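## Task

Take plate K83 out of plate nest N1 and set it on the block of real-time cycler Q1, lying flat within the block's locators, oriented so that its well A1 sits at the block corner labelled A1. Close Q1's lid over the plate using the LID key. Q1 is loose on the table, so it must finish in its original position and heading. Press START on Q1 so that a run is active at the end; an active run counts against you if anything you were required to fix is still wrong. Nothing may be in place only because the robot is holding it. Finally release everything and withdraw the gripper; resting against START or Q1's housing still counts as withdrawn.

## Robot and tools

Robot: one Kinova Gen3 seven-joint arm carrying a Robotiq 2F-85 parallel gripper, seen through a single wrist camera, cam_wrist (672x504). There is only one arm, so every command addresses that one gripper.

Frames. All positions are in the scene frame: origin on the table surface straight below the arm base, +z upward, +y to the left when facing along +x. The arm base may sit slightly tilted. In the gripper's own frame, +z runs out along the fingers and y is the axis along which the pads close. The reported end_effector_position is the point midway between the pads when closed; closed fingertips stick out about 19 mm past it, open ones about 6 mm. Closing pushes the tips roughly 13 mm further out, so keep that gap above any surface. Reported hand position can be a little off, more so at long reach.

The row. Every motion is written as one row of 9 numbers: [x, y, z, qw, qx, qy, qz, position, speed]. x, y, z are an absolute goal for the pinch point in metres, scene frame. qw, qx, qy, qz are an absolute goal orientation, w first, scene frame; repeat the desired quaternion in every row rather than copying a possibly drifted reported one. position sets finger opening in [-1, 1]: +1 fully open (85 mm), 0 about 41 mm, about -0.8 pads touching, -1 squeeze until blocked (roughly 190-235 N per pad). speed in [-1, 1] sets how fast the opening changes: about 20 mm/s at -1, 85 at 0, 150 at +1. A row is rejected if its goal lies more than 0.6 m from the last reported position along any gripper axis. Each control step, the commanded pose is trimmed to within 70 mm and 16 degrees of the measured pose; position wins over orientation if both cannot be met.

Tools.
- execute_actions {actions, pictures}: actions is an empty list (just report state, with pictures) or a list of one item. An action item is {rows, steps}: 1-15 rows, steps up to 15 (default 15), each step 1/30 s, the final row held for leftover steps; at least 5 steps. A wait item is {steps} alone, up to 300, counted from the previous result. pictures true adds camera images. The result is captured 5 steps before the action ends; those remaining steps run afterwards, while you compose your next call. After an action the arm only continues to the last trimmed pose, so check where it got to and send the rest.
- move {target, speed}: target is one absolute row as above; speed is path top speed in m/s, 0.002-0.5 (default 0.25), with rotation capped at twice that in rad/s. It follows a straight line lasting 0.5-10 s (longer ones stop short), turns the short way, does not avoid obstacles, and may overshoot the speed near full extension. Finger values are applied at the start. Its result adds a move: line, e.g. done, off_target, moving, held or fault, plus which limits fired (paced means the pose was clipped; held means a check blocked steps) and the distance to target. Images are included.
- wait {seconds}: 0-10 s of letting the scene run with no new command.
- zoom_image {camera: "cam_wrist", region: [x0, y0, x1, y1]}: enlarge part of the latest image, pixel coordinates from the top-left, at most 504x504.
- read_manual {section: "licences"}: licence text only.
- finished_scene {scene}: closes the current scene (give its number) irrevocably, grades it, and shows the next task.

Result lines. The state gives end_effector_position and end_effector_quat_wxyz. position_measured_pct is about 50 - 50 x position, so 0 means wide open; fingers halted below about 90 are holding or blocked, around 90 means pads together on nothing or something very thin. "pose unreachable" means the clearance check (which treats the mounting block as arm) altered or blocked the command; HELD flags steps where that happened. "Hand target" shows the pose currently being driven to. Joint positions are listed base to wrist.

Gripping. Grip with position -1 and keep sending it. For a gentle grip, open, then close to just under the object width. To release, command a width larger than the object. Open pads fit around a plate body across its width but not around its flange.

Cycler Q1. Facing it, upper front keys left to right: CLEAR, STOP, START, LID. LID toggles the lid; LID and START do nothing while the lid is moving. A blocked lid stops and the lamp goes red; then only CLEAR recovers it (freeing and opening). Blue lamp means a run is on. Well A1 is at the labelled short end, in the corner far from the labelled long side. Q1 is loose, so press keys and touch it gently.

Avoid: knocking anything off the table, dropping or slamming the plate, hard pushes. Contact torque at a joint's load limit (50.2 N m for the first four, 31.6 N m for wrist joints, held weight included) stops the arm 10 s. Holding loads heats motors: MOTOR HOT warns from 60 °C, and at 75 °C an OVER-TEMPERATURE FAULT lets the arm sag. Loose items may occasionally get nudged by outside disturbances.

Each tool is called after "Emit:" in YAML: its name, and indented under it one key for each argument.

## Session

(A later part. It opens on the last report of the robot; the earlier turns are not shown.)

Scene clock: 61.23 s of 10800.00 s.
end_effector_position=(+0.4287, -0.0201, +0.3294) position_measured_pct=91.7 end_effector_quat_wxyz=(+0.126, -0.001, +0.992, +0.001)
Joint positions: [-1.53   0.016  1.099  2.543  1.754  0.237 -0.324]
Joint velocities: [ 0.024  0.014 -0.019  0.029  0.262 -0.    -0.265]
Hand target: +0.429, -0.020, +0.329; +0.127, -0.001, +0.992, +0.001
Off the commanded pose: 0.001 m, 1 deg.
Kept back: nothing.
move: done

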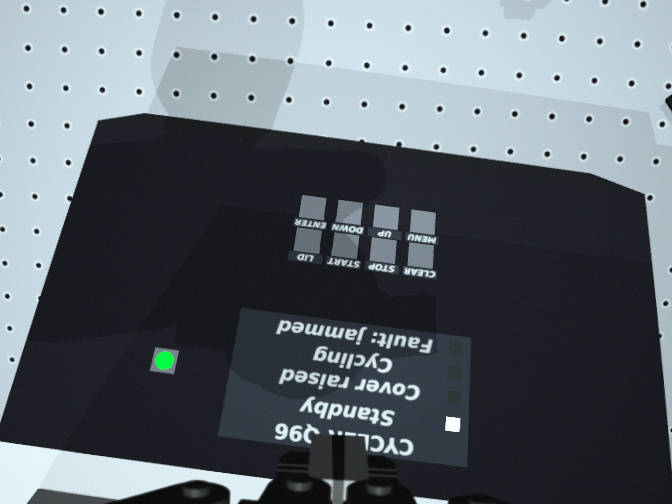

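Emit:
move:
  target: [0.4095,-0.019,0.168,0,0,1,0,-1,1]
  speed: 0.2

Emit:
move:
  target: [0.4095,-0.019,0.151,0,0,1,0,-1,1]
  speed: 0.02

Emit:
move:
  target: [0.405,-0.019,0.19,0,0,1,0,-1,1]
  speed: 0.1

Emit:
move:
  target: [0.44,0.0,0.40,0.13,0,0.9915,0,-1,1]
  speed: 0.25

Scene clock: 63.43 s of 10800.00 s.
end_effector_position=(+0.4112, -0.0192, +0.1690) position_measured_pct=91.7 end_effector_quat_wxyz=(+0.002, +0.003, +1.000, -0.001)
Joint positions: [-0.928  0.783  0.87   2.356  1.057 -0.452  0.32 ]
Joint velocities: [-0.011  0.014  0.004  0.009 -0.023 -0.016  0.022]
Hand target: +0.411, -0.019, +0.169; +0.002, +0.002, +1.000, -0.001
Off the commanded pose: 0.002 m, 0 deg.
Kept back: nothing.
move: done

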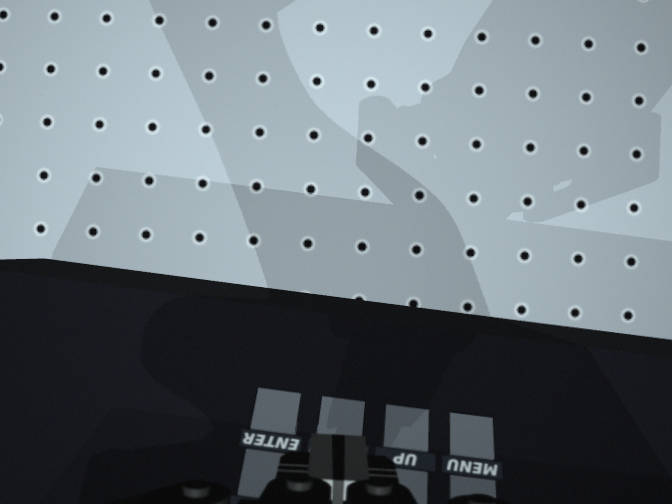

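Scene clock: 64.57 s of 10800.00 s.
end_effector_position=(+0.4059, -0.0193, +0.1535) position_measured_pct=91.7 end_effector_quat_wxyz=(-0.002, +0.001, +1.000, +0.000)
Joint positions: [-0.911  0.845  0.866  2.35   1.013 -0.502  0.35 ]
Joint velocities: [ 0.     0.001  0.     0.001 -0.002 -0.003  0.002]
Hand target: +0.410, -0.019, +0.151; +0.000, +0.000, +1.000, -0.000
Off the commanded pose: 0.004 m, 0 deg.
Kept back: nothing.
move: off_target

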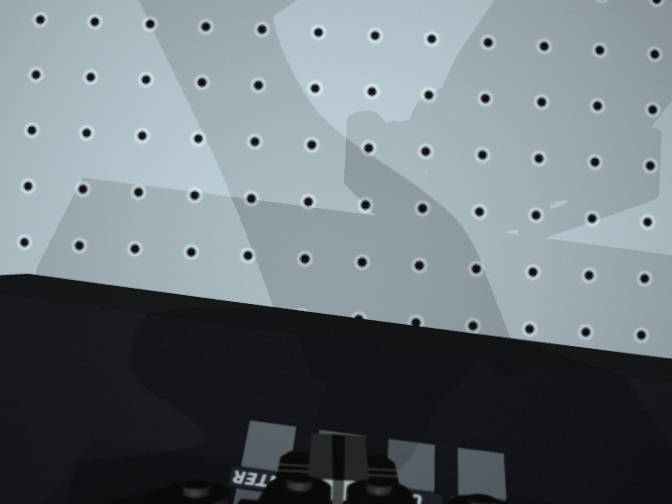

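Scene clock: 65.40 s of 10800.00 s.
end_effector_position=(+0.4045, -0.0191, +0.1897) position_measured_pct=91.7 end_effector_quat_wxyz=(-0.001, -0.000, +1.000, -0.000)
Joint positions: [-0.954  0.705  0.878  2.386  1.117 -0.398  0.29 ]
Joint velocities: [-0.002 -0.01  -0.001 -0.001  0.007  0.003 -0.006]
Hand target: +0.405, -0.019, +0.190; -0.000, -0.000, +1.000, +0.000
Off the commanded pose: 0.001 m, 0 deg.
Kept back: nothing.
move: done

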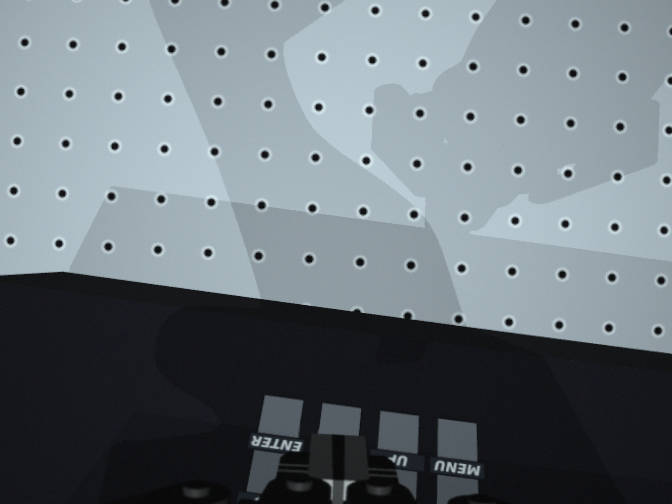

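Scene clock: 67.37 s of 10800.00 s.
end_effector_position=(+0.4394, -0.0004, +0.3992) position_measured_pct=91.7 end_effector_quat_wxyz=(+0.129, -0.003, +0.992, +0.000)
Joint positions: [-1.512 -0.297  0.648  2.416  1.082  0.753  0.204]
Joint velocities: [ 0.001 -0.007 -0.003 -0.003 -0.002  0.005  0.002]
Hand target: +0.439, -0.000, +0.399; +0.129, -0.003, +0.992, +0.001
Off the commanded pose: 0.001 m, 0 deg.
Kept back: nothing.
move: done; limits=paced

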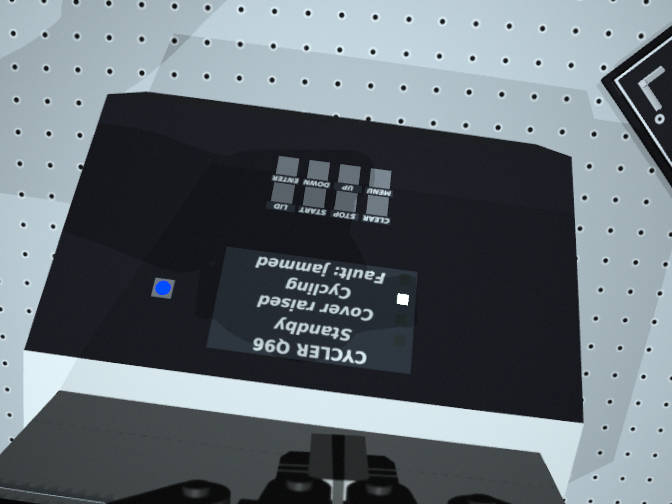

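Emit:
finished_scene:
  scene: 1

The scene is finished: the task was done.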